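# Pick up the scoop by its handle with the nearer arm

## Task

Finish with the scoop lifted clear and well above the table, gripped by its handle in the gripper of the arm whose base was closer to the scoop at the beginning. The fingers must clamp firmly across the handle, around the middle of their width, with mostly handle between them, and the centre of the pads must lie between the two ends of the handle. That gripper's commanded opening must be well smaller than the handle's thickness. The scoop must be still, and only the fingers of that arm may touch it. Nothing else the robot is merely propping up counts as done.

## Robot and tools

Robot: two arms, left_arm and right_arm, each with a two-finger parallel gripper. Bases in the scene frame: left_arm at (+0.008, +0.338, 0) m, quat_wxyz (+1.000, 0, 0, -0.006); right_arm at (-0.017, -0.273, 0) m, quat_wxyz (+0.998, 0, 0, -0.069). Compare the scoop's starting position with these to pick the arm that must grip it.

Frame: one shared scene frame. Origin on the tabletop midway between the arms, +z up, +x out across the table, left_arm on the +y side. The names left and right do not match image sides. Poses are end_effector_position (metres) and end_effector_quat_wxyz (w first). That position is the point between the finger pads, roughly 1 cm short of the tips. In the gripper's own frame the fingers point along +z and close along y. Reported hand positions can be somewhat wrong, worse when the arm reaches far.

Row layout: every commanded row has 16 numbers, always both arms: left x, y, z, qw, qx, qy, qz, opening, then right x, y, z, qw, qx, qy, qz, opening. x, y, z and the quaternion are an absolute target pose in the scene frame, not an offset. Opening ranges from -1 (closed) to +1 (fully open, 0.094 m). Between the extremes, fingers go to where grip_measured would show the value you sent. To grip, command an opening about 0.03 below the grip_measured reading; a smaller gap holds more lightly. Pads push up to roughly 50-62 N each. For the idle arm, resend its last reported pose exactly with its current opening. To keep an orientation, repeat the same quaternion rather than copying a drifted reported one.

Tools:
- execute_actions(actions): a list of up to 15 actions; each action is a list of up to 15 rows, one row per 1/30 s step, and a short action repeats its last row to fill 15 steps. An empty list just returns the state and images. A target more than 0.6 m from the gripper's current position along any of its own axes makes that action refused for both arms; if the first action is refused or anything is malformed, nothing runs.
- move(target, speed, blocking): target is one 16-number row of absolute poses. Each gripper travels a straight line toward its pose, all arriving together, taking 0.5 to 10 s (cut off at 10 s). speed is the top path speed in m/s, 0.002 to 0.5, default 0.25; rotation is capped at twice that in rad/s, taking the shorter way. Openings are sent when the move starts. Paths ignore obstacles and the other arm; grippers lag, can wander and overshoot speed near full stretch. Faster moves and targets deeper past a contact push harder. blocking=false returns after 0.5 s while motion continues; until the end is reported, use wait or stop before other motion calls.
- wait(seconds): 0 to 10; holds last commands, returns early if a running move ends.
- stop(): brakes a running move; needs room, fingers keep moving.
- zoom_image(camera, region): enlarges a region [x0, y0, x1, y1] in pixels (origin top-left, max 504x504) of the latest image from cam_head_left, cam_head_right, cam_high, cam_left_wrist or cam_right_wrist (all 504x504).
- read_manual(section): licence texts only; moves nothing.
- finished_scene(scene): ends the scene (number 1 or 2) after the last command settles; irreversible; reports success.

Controller behaviour: each step, the commanded pose is limited to within 70 mm and 16 degrees of the measured pose, then solved by damped IK, favouring position over orientation. Far targets may need several actions, and after an action the arm stops at its last clipped pose, so send the remainder next. Joint friction can leave the gripper up to about 31 mm off, and very small commands may do nothing. Elbows never fully straighten. Joint ranges (rad): waist -2.618 to 3.054, shoulder 0 to 3.142, elbow 0 to 3.142, wrist pitch -1.571 to 1.571, wrist yaw -1.571 to 1.571, wrist roll -2.094 to 2.094.

Results: a state line 'left_arm: … | right_arm: …' with each gripper's pose; 'Hand target' lines showing the pose each arm is currently driven to; grip_measured on the command scale (the last Joint positions value is the opening in metres; each gripper may read off by up to ~1 mm); joint torques (offset, scaled, noisy; friction can mimic or mask load); 'pose unreachable' when a clearance check altered or blocked an arm's command. A move adds a 'move:' line with its ending (done, off_target, moving, held, fault), limits (paced = pose clipped, held = steps blocked, after which the arm may jump fast) and each gripper's distance to target. If only one arm is named, the other finished fine. FAULT lines mark arm stops. MOTOR HOT warns at 75 °C; at 90 °C the arm halts 10 s; at 100 °C it goes limp and falls. Long holds, including while you think, heat motors.

The wrist camera mount, not in the URDF, sits within 135 mm of the tcp z axis, so allow clearance. The robot keeps its last command while you think.

Avoid: dropping or knocking anything off the table, letting the arms collide or press together, slamming or pushing hard, and letting the scoop slip. Occasional disturbances may tug the held scoop or shove loose objects, so grip firmly and lift well clear before finishing.

Each tool is called as name(argument=value, ...), one argument or row to a line, values as JSON.

## Session

execute_actions(
  actions=[],
)

Scene clock: 0.00 s.
left_arm: end_effector_position=(+0.4874, +0.2087, +0.1961) grip_measured=+1.000 end_effector_quat_wxyz=(+0.571, -0.131, +0.809, -0.050) | right_arm: end_effector_position=(+0.4230, -0.6240, +0.2103) grip_measured=+1.000 end_effector_quat_wxyz=(+0.633, +0.559, +0.483, -0.232)
Joint positions: left_arm=[-0.406  1.668  1.051  0.224 -0.458 -0.43   0.094] | right_arm=[-0.327  1.995  1.264  0.607  0.74   0.59   0.094]
Joint velocities: left_arm=[-0.002 -0.002 -0.002 -0.007  0.007 -0.022  0.   ] | right_arm=[-0.007  0.002 -0.012  0.022  0.007  0.125  0.   ]
Joint torques (N m, as the arm reports them, + toward a larger angle): no reading
Hand target (left_arm): +0.487, +0.209, +0.196; +0.571, -0.131, +0.809, -0.050
Hand target (right_arm): +0.423, -0.624, +0.210; +0.633, +0.559, +0.483, -0.232

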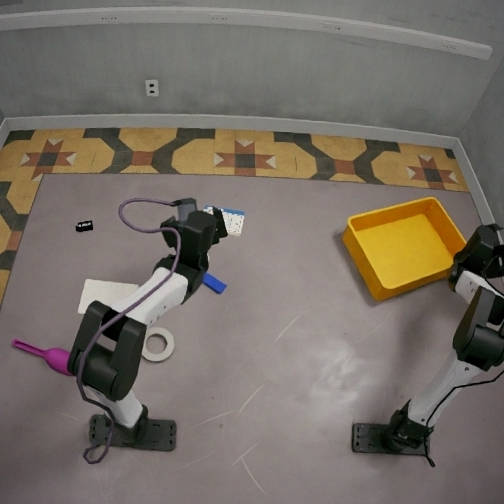

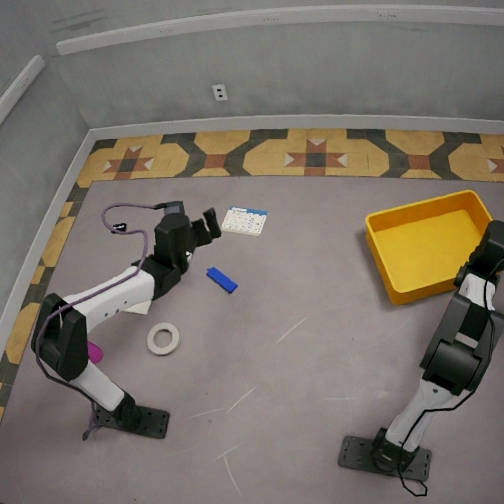

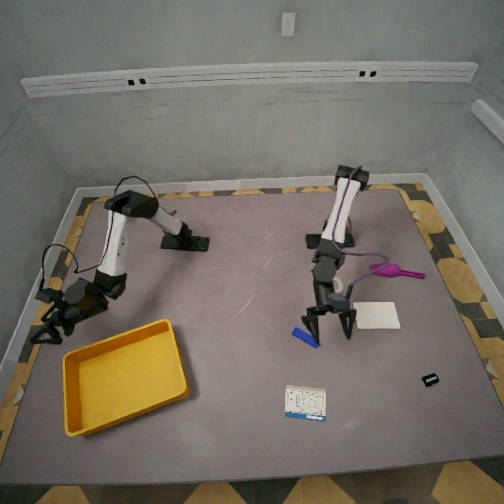

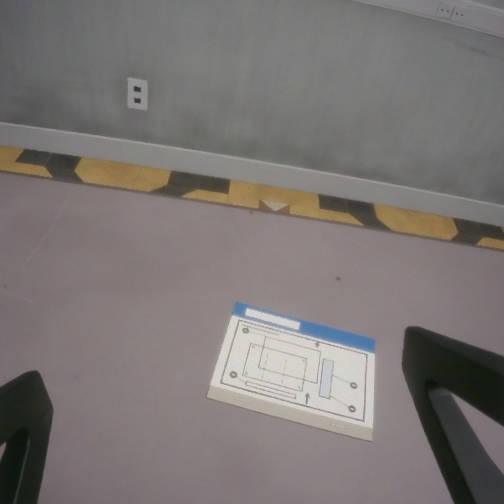

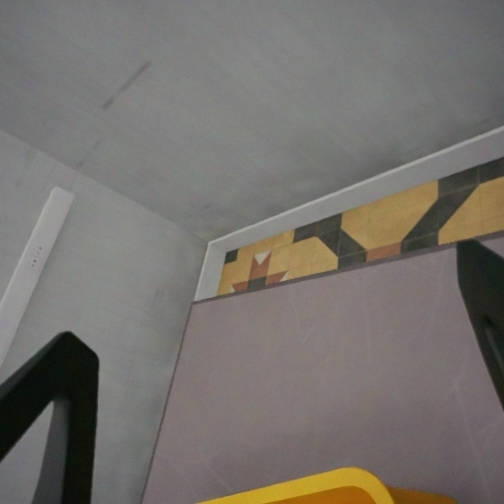

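move(
  target=[0.17,0.64,0.2,0,0.707,-0.707,0,1,0.4230,-0.6240,0.2103,0.633,0.559,0.483,-0.232,1],
  speed=0.4,
)

Scene clock: 18.40 s.
left_arm: end_effector_position=(+0.1731, +0.6370, +0.1982) grip_measured=+1.000 end_effector_quat_wxyz=(-0.034, +0.712, -0.701, -0.005) | right_arm: end_effector_position=(+0.4230, -0.6240, +0.2103) grip_measured=+1.000 end_effector_quat_wxyz=(+0.633, +0.559, +0.483, -0.232)
Joint positions: left_arm=[ 1.082  1.813  1.869 -1.559  0.009 -0.517  0.094] | right_arm=[-0.327  1.995  1.264  0.607  0.74   0.59   0.094]
Joint velocities: left_arm=[-0.017 -0.017 -0.012 -0.007 -0.037  0.007  0.   ] | right_arm=[-0.002 -0.007  0.002 -0.037 -0.022 -0.051  0.   ]
Joint torques (N m, as the arm reports them, + toward a larger angle): left_arm=[-0.09 -7.14  8.86  0.62 -0.24 -0.03] | right_arm=[ -0.32 -12.39   7.66   2.05   0.17  -0.19]
Hand target (left_arm): +0.170, +0.640, +0.200; -0.032, +0.712, -0.702, -0.011
Hand target (right_arm): +0.423, -0.624, +0.210; +0.633, +0.559, +0.483, -0.232
Off the commanded pose (left_arm): 0.005 m, 4 deg.
Off the commanded pose (right_arm): 0.000 m, 0 deg.
joint sent to its limit (left arm) — the command would take joint 4 (wrist pitch) past its lower limit, so that joint was sent only as far as its limit.
move: off_target (left_arm)

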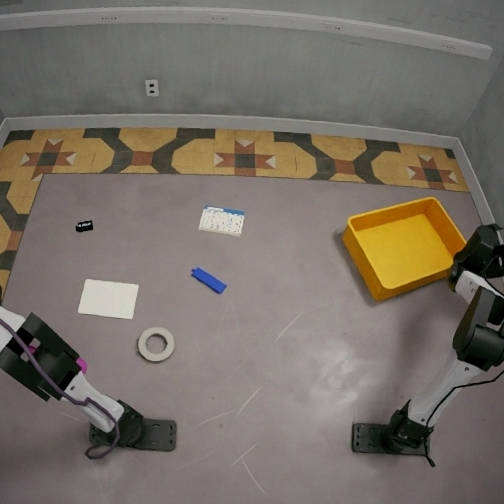

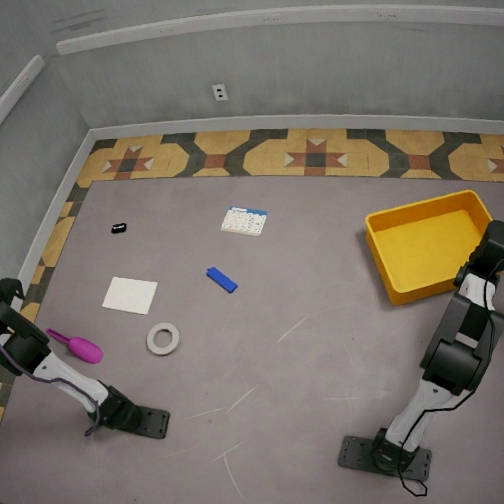

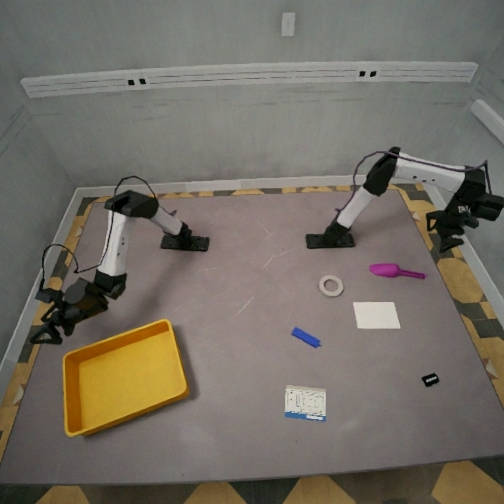

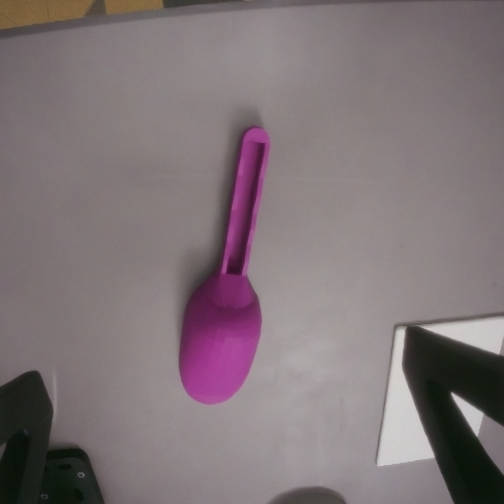

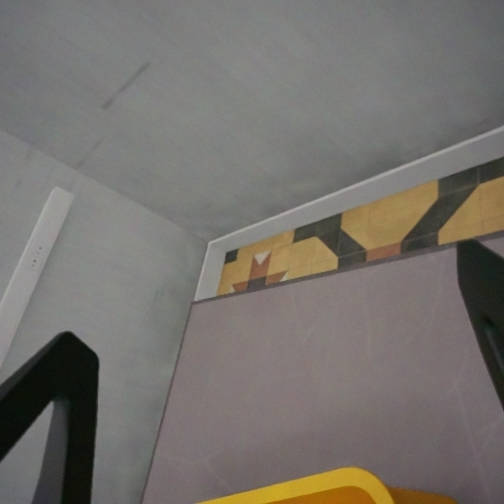

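move(
  target=[0.18,0.64,0.08,0,0.656,-0.755,0,1,0.4230,-0.6240,0.2103,0.633,0.559,0.483,-0.232,1],
)

Scene clock: 27.67 s.
left_arm: end_effector_position=(+0.1781, +0.6406, +0.0845) grip_measured=+1.000 end_effector_quat_wxyz=(+0.003, -0.662, +0.749, -0.004) | right_arm: end_effector_position=(+0.4230, -0.6240, +0.2103) grip_measured=+1.000 end_effector_quat_wxyz=(+0.633, +0.559, +0.483, -0.232)
Joint positions: left_arm=[ 1.074  1.865  1.482 -1.186  0.009 -0.386  0.094] | right_arm=[-0.327  1.995  1.264  0.607  0.74   0.59   0.094]
Joint velocities: left_arm=[-0.012  0.002 -0.027  0.022 -0.037 -0.022  0.   ] | right_arm=[ 0.012 -0.002  0.017  0.051 -0.007 -0.037  0.   ]
Joint torques (N m, as the arm reports them, + toward a larger angle): left_arm=[-1.13 -7.99  6.2   0.64 -0.2  -0.01] | right_arm=[ -0.34 -12.36   7.56   2.03   0.17  -0.2 ]
Hand target (left_arm): +0.180, +0.640, +0.080; -0.000, -0.656, +0.755, +0.001
Hand target (right_arm): +0.423, -0.624, +0.210; +0.633, +0.559, +0.483, -0.232
Off the commanded pose (left_arm): 0.005 m, 1 deg.
Off the commanded pose (right_arm): 0.000 m, 0 deg.
move: done

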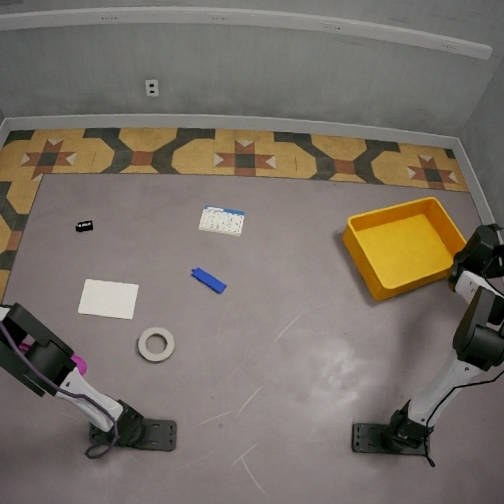

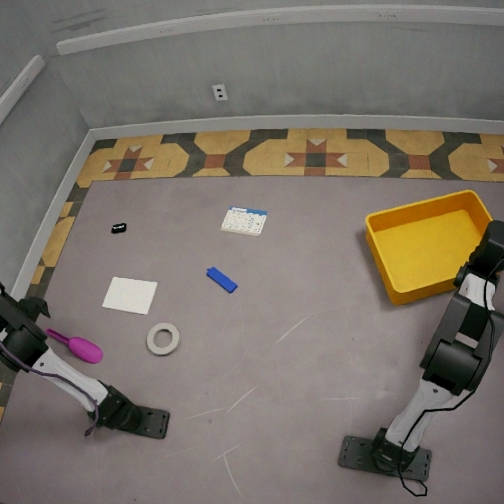

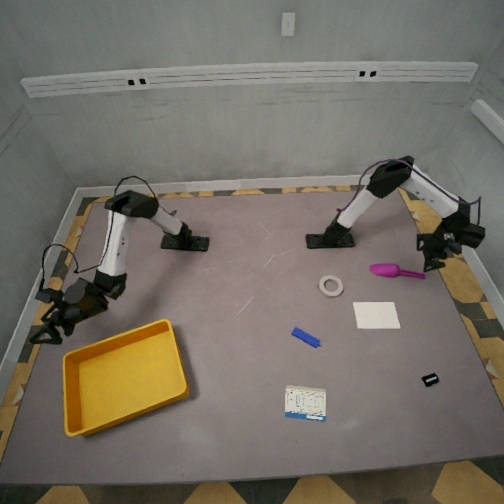

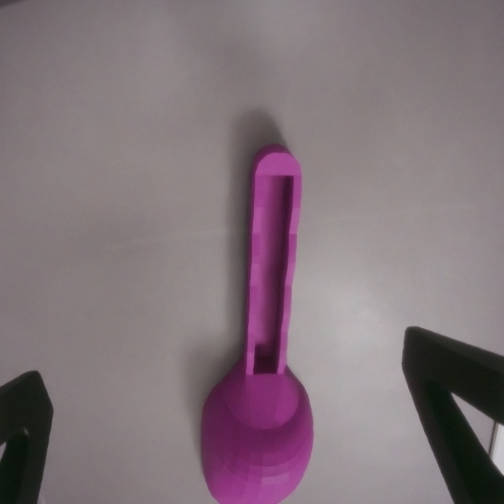

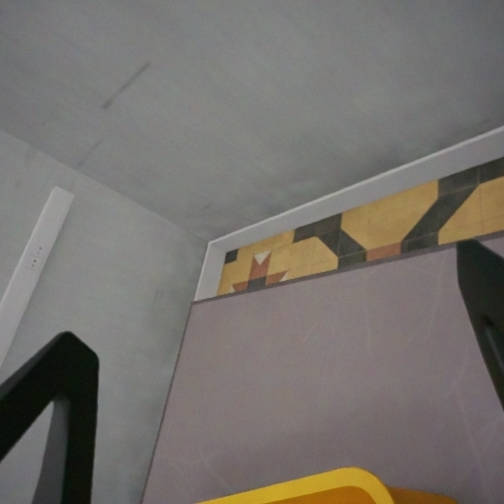

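move(
  target=[0.195,0.64,0.014,0,0.656,-0.755,0,1,0.4230,-0.6240,0.2103,0.633,0.559,0.483,-0.232,1],
  speed=0.12,
)

Scene clock: 37.70 s.
left_arm: end_effector_position=(+0.1940, +0.6428, +0.0211) grip_measured=+1.000 end_effector_quat_wxyz=(+0.007, -0.657, +0.753, -0.003) | right_arm: end_effector_position=(+0.4230, -0.6240, +0.2103) grip_measured=+1.000 end_effector_quat_wxyz=(+0.633, +0.559, +0.483, -0.232)
Joint positions: left_arm=[ 1.038  1.955  1.345 -0.949  0.009 -0.409  0.094] | right_arm=[-0.327  1.995  1.264  0.607  0.74   0.59   0.094]
Joint velocities: left_arm=[ 0.017  0.002 -0.007 -0.037  0.051  0.051  0.   ] | right_arm=[-0.012  0.007 -0.007 -0.066 -0.066  0.037  0.   ]
Joint torques (N m, as the arm reports them, + toward a larger angle): left_arm=[-1.1  -8.12  5.79  0.7  -0.21 -0.16] | right_arm=[ -0.32 -12.35   7.61   2.04   0.18  -0.19]
Hand target (left_arm): +0.195, +0.640, +0.014; -0.000, -0.656, +0.755, +0.000
Hand target (right_arm): +0.423, -0.624, +0.210; +0.633, +0.559, +0.483, -0.232
Off the commanded pose (left_arm): 0.008 m, 1 deg.
Off the commanded pose (right_arm): 0.000 m, 0 deg.
move: done

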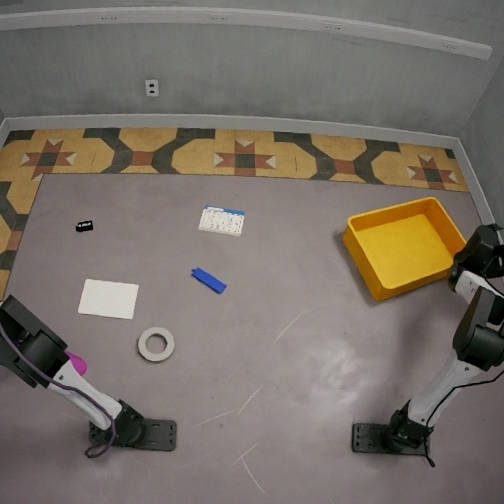

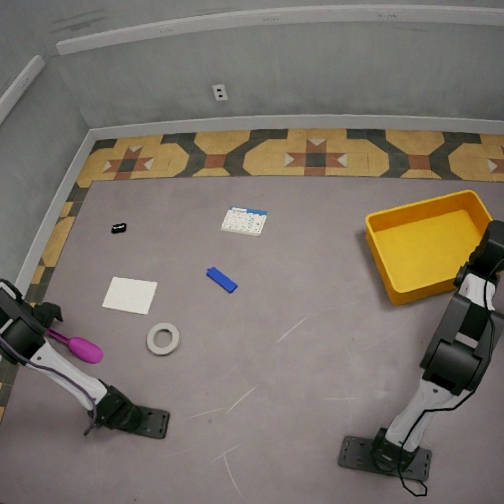

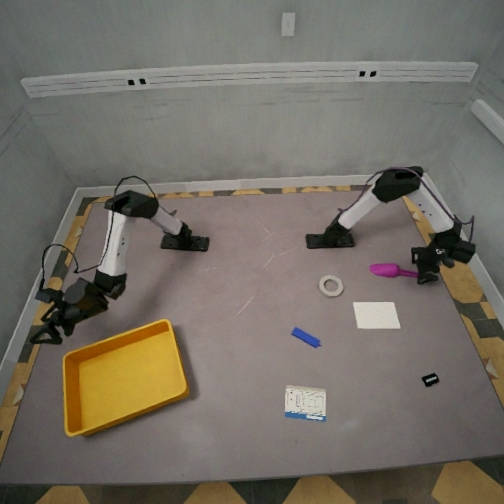

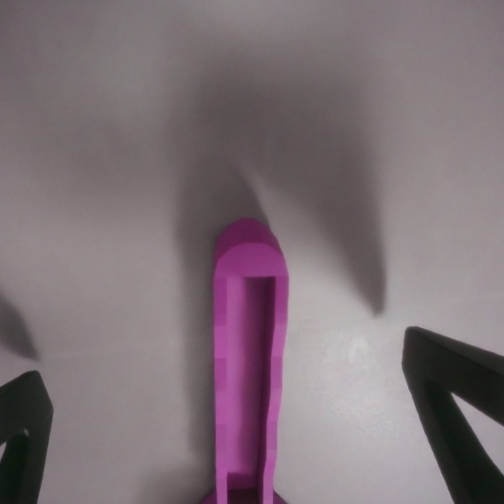

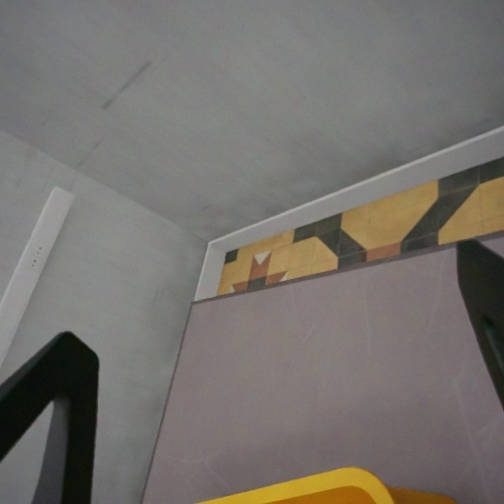

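Go slightly lower, then close.

move(
  target=[0.198,0.638,0.004,0,0.656,-0.755,0,1,0.4230,-0.6240,0.2103,0.633,0.559,0.483,-0.232,1],
  speed=0.05,
)

move(
  target=[0.198,0.638,0.004,0,0.656,-0.755,0,-1,0.4230,-0.6240,0.2103,0.633,0.559,0.483,-0.232,1],
)

move(
  target=[0.198,0.638,0.18,0,0.656,-0.755,0,-1,0.4230,-0.6240,0.2103,0.633,0.559,0.483,-0.232,1],
  speed=0.2,
)

Scene clock: 45.83 s.
left_arm: end_effector_position=(+0.1981, +0.6425, +0.0166) grip_measured=+1.000 end_effector_quat_wxyz=(+0.014, -0.657, +0.754, -0.000) | right_arm: end_effector_position=(+0.4230, -0.6240, +0.2103) grip_measured=+1.000 end_effector_quat_wxyz=(+0.633, +0.559, +0.483, -0.232)
Joint positions: left_arm=[ 1.028  1.955  1.325 -0.915  0.009 -0.418  0.094] | right_arm=[-0.327  1.995  1.264  0.607  0.74   0.59   0.094]
Joint velocities: left_arm=[-0.012 -0.012  0.002  0.022  0.022  0.007  0.   ] | right_arm=[ 0.002 -0.012  0.012 -0.007 -0.037 -0.051  0.   ]
Joint torques (N m, as the arm reports them, + toward a larger angle): left_arm=[-1.09 -7.09  5.65  0.71 -0.19 -0.14] | right_arm=[ -0.3  -12.37   7.67   2.02   0.18  -0.19]
Hand target (left_arm): +0.198, +0.638, +0.004; -0.000, -0.656, +0.755, +0.000
Hand target (right_arm): +0.423, -0.624, +0.210; +0.633, +0.559, +0.483, -0.232
Off the commanded pose (left_arm): 0.013 m, 2 deg.
Off the commanded pose (right_arm): 0.000 m, 0 deg.
move: off_target (left_arm)

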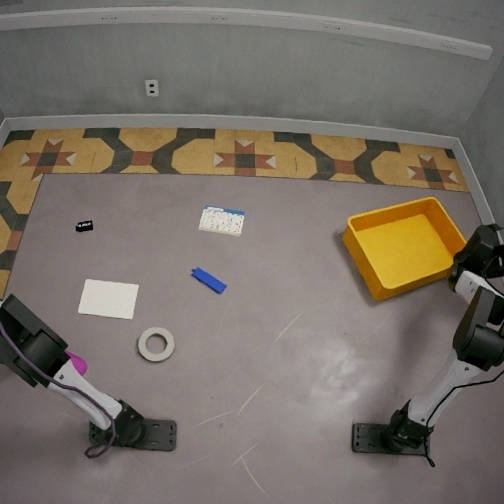

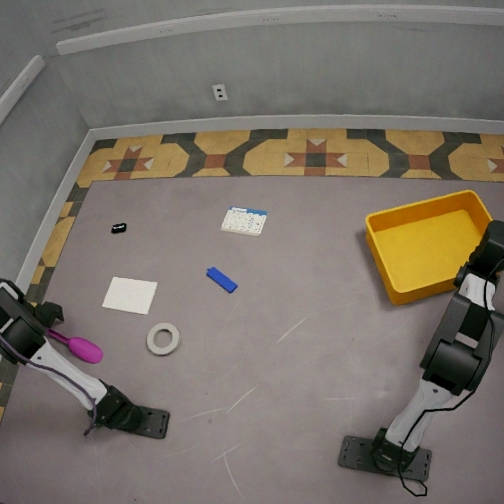

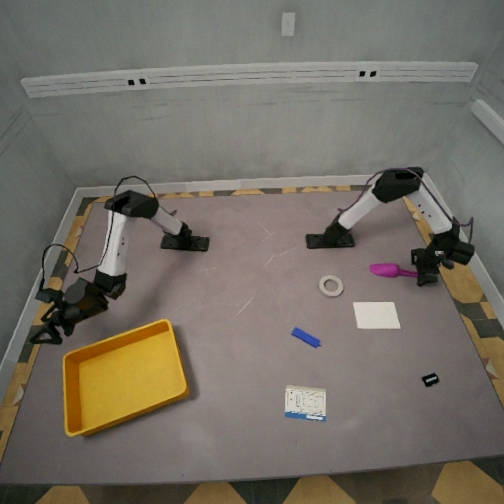

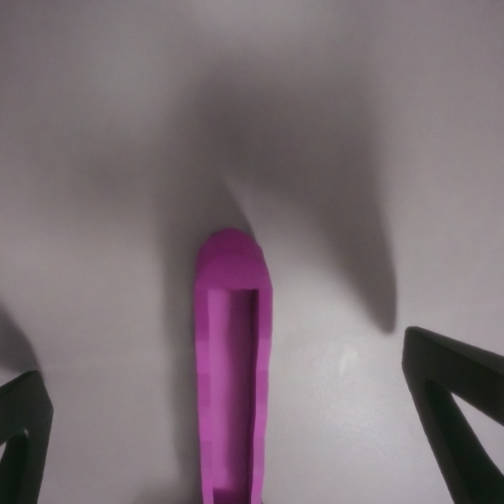

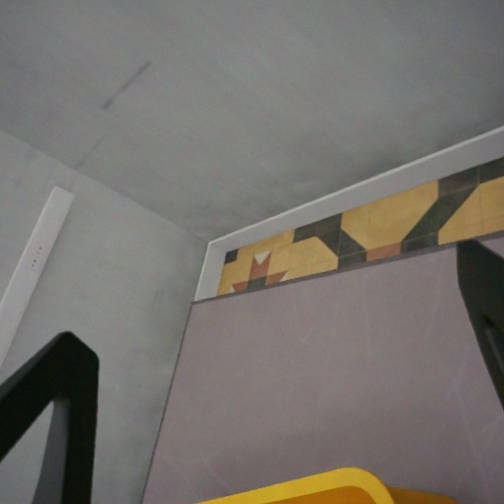

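Scene clock: 46.53 s.
left_arm: end_effector_position=(+0.1982, +0.6429, +0.0166) grip_measured=-0.677 end_effector_quat_wxyz=(+0.014, -0.658, +0.753, +0.000) | right_arm: end_effector_position=(+0.4230, -0.6240, +0.2103) grip_measured=+1.000 end_effector_quat_wxyz=(+0.633, +0.559, +0.483, -0.232)
Joint positions: left_arm=[ 1.028  1.955  1.325 -0.913  0.008 -0.421  0.015] | right_arm=[-0.327  1.995  1.264  0.607  0.74   0.59   0.094]
Joint velocities: left_arm=[-0.012 -0.007 -0.032 -0.037 -0.022 -0.007  0.   ] | right_arm=[-0.002  0.007 -0.002 -0.037  0.007 -0.037  0.   ]
Joint torques (N m, as the arm reports them, + toward a larger angle): left_arm=[-1.09 -7.11  5.63  0.73 -0.19 -0.15] | right_arm=[ -0.3  -12.35   7.62   2.03   0.18  -0.19]
Hand target (left_arm): +0.198, +0.638, +0.004; +0.000, -0.656, +0.755, +0.000
Hand target (right_arm): +0.423, -0.624, +0.210; +0.633, +0.559, +0.483, -0.232
Off the commanded pose (left_arm): 0.014 m, 2 deg.
Off the commanded pose (right_arm): 0.000 m, 0 deg.
move: off_target (left_arm)

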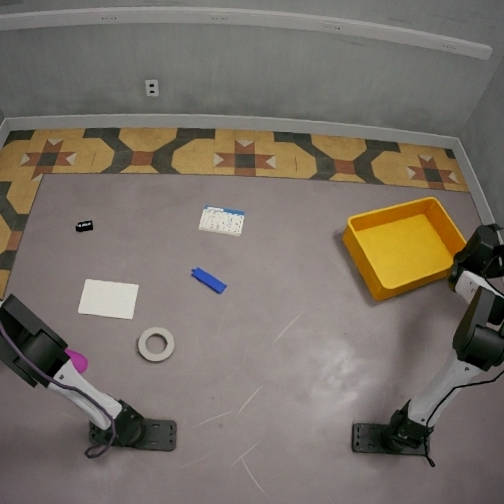

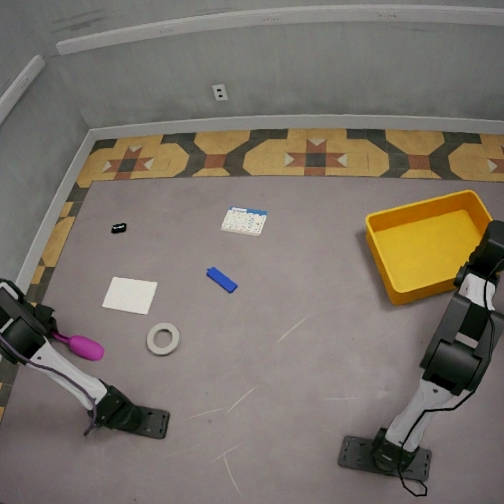

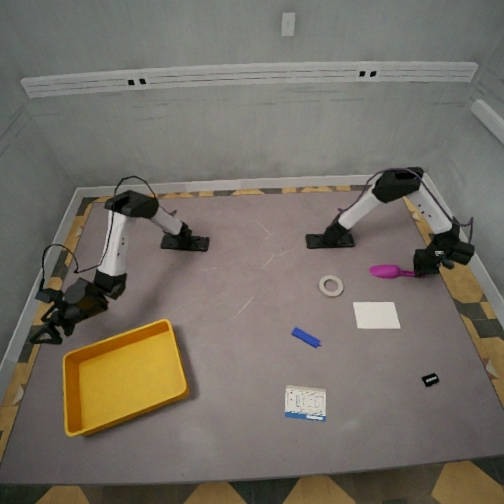

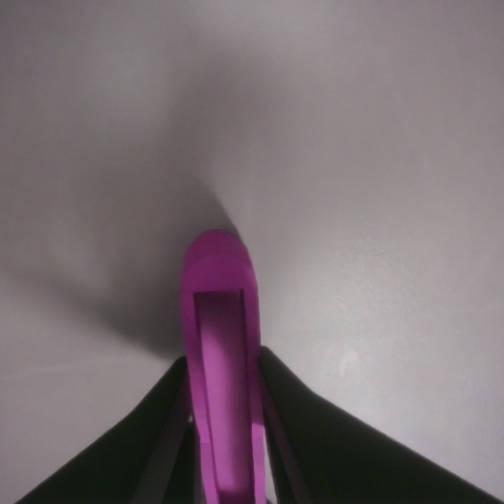

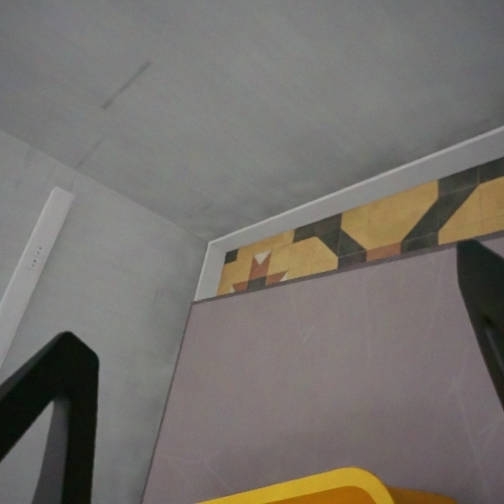

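Scene clock: 48.00 s.
left_arm: end_effector_position=(+0.1968, +0.6406, +0.1812) grip_measured=-0.677 end_effector_quat_wxyz=(+0.016, -0.658, +0.753, +0.001) | right_arm: end_effector_position=(+0.4230, -0.6240, +0.2103) grip_measured=+1.000 end_effector_quat_wxyz=(+0.633, +0.559, +0.483, -0.232)
Joint positions: left_arm=[ 1.028  1.898  1.913 -1.555  0.008 -0.421  0.015] | right_arm=[-0.327  1.995  1.264  0.607  0.74   0.59   0.094]
Joint velocities: left_arm=[-0.002 -0.017 -0.002 -0.051  0.037  0.022  0.   ] | right_arm=[-0.002 -0.012 -0.002  0.007  0.007 -0.022  0.   ]
Joint torques (N m, as the arm reports them, + toward a larger angle): left_arm=[-1.18 -7.72  7.96  0.46 -0.18 -0.14] | right_arm=[ -0.3  -12.42   7.64   2.04   0.18  -0.19]
Hand target (left_arm): +0.198, +0.638, +0.180; +0.007, -0.656, +0.755, +0.002
Hand target (right_arm): +0.423, -0.624, +0.210; +0.633, +0.559, +0.483, -0.232
Off the commanded pose (left_arm): 0.003 m, 2 deg.
Off the commanded pose (right_arm): 0.000 m, 0 deg.
joint sent to its limit (left arm) — the command would take joint 4 (wrist pitch) past its lower limit, so that joint was sent only as far as its limit.
move: done

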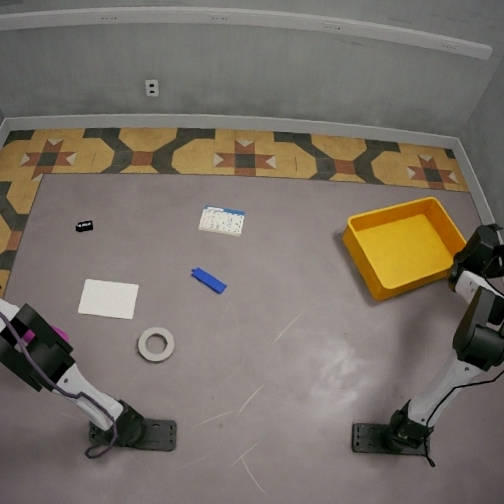

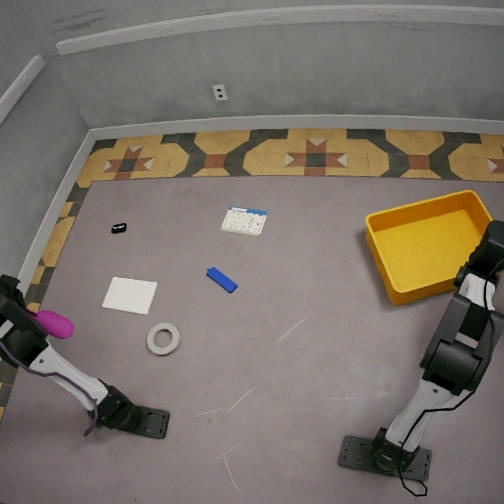

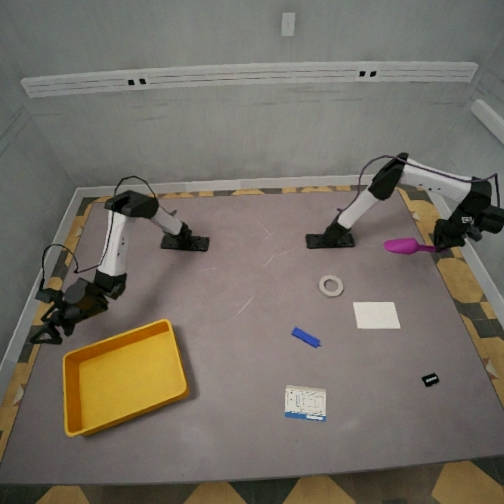

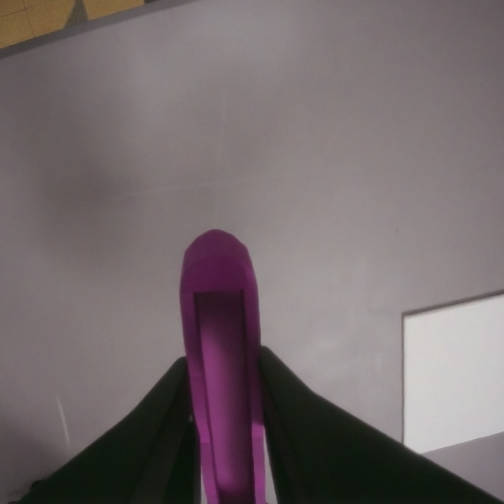

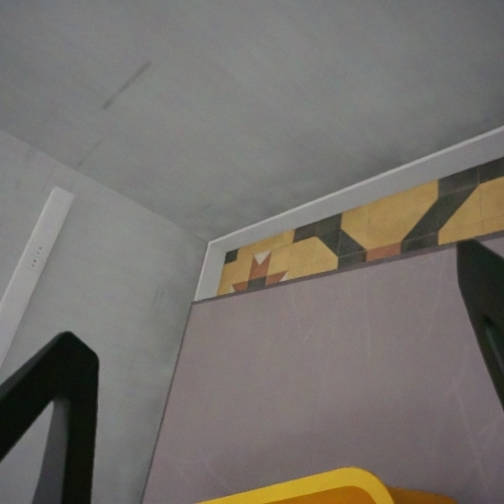

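finished_scene(
  scene=1,
)

The scene is finished: the task was done.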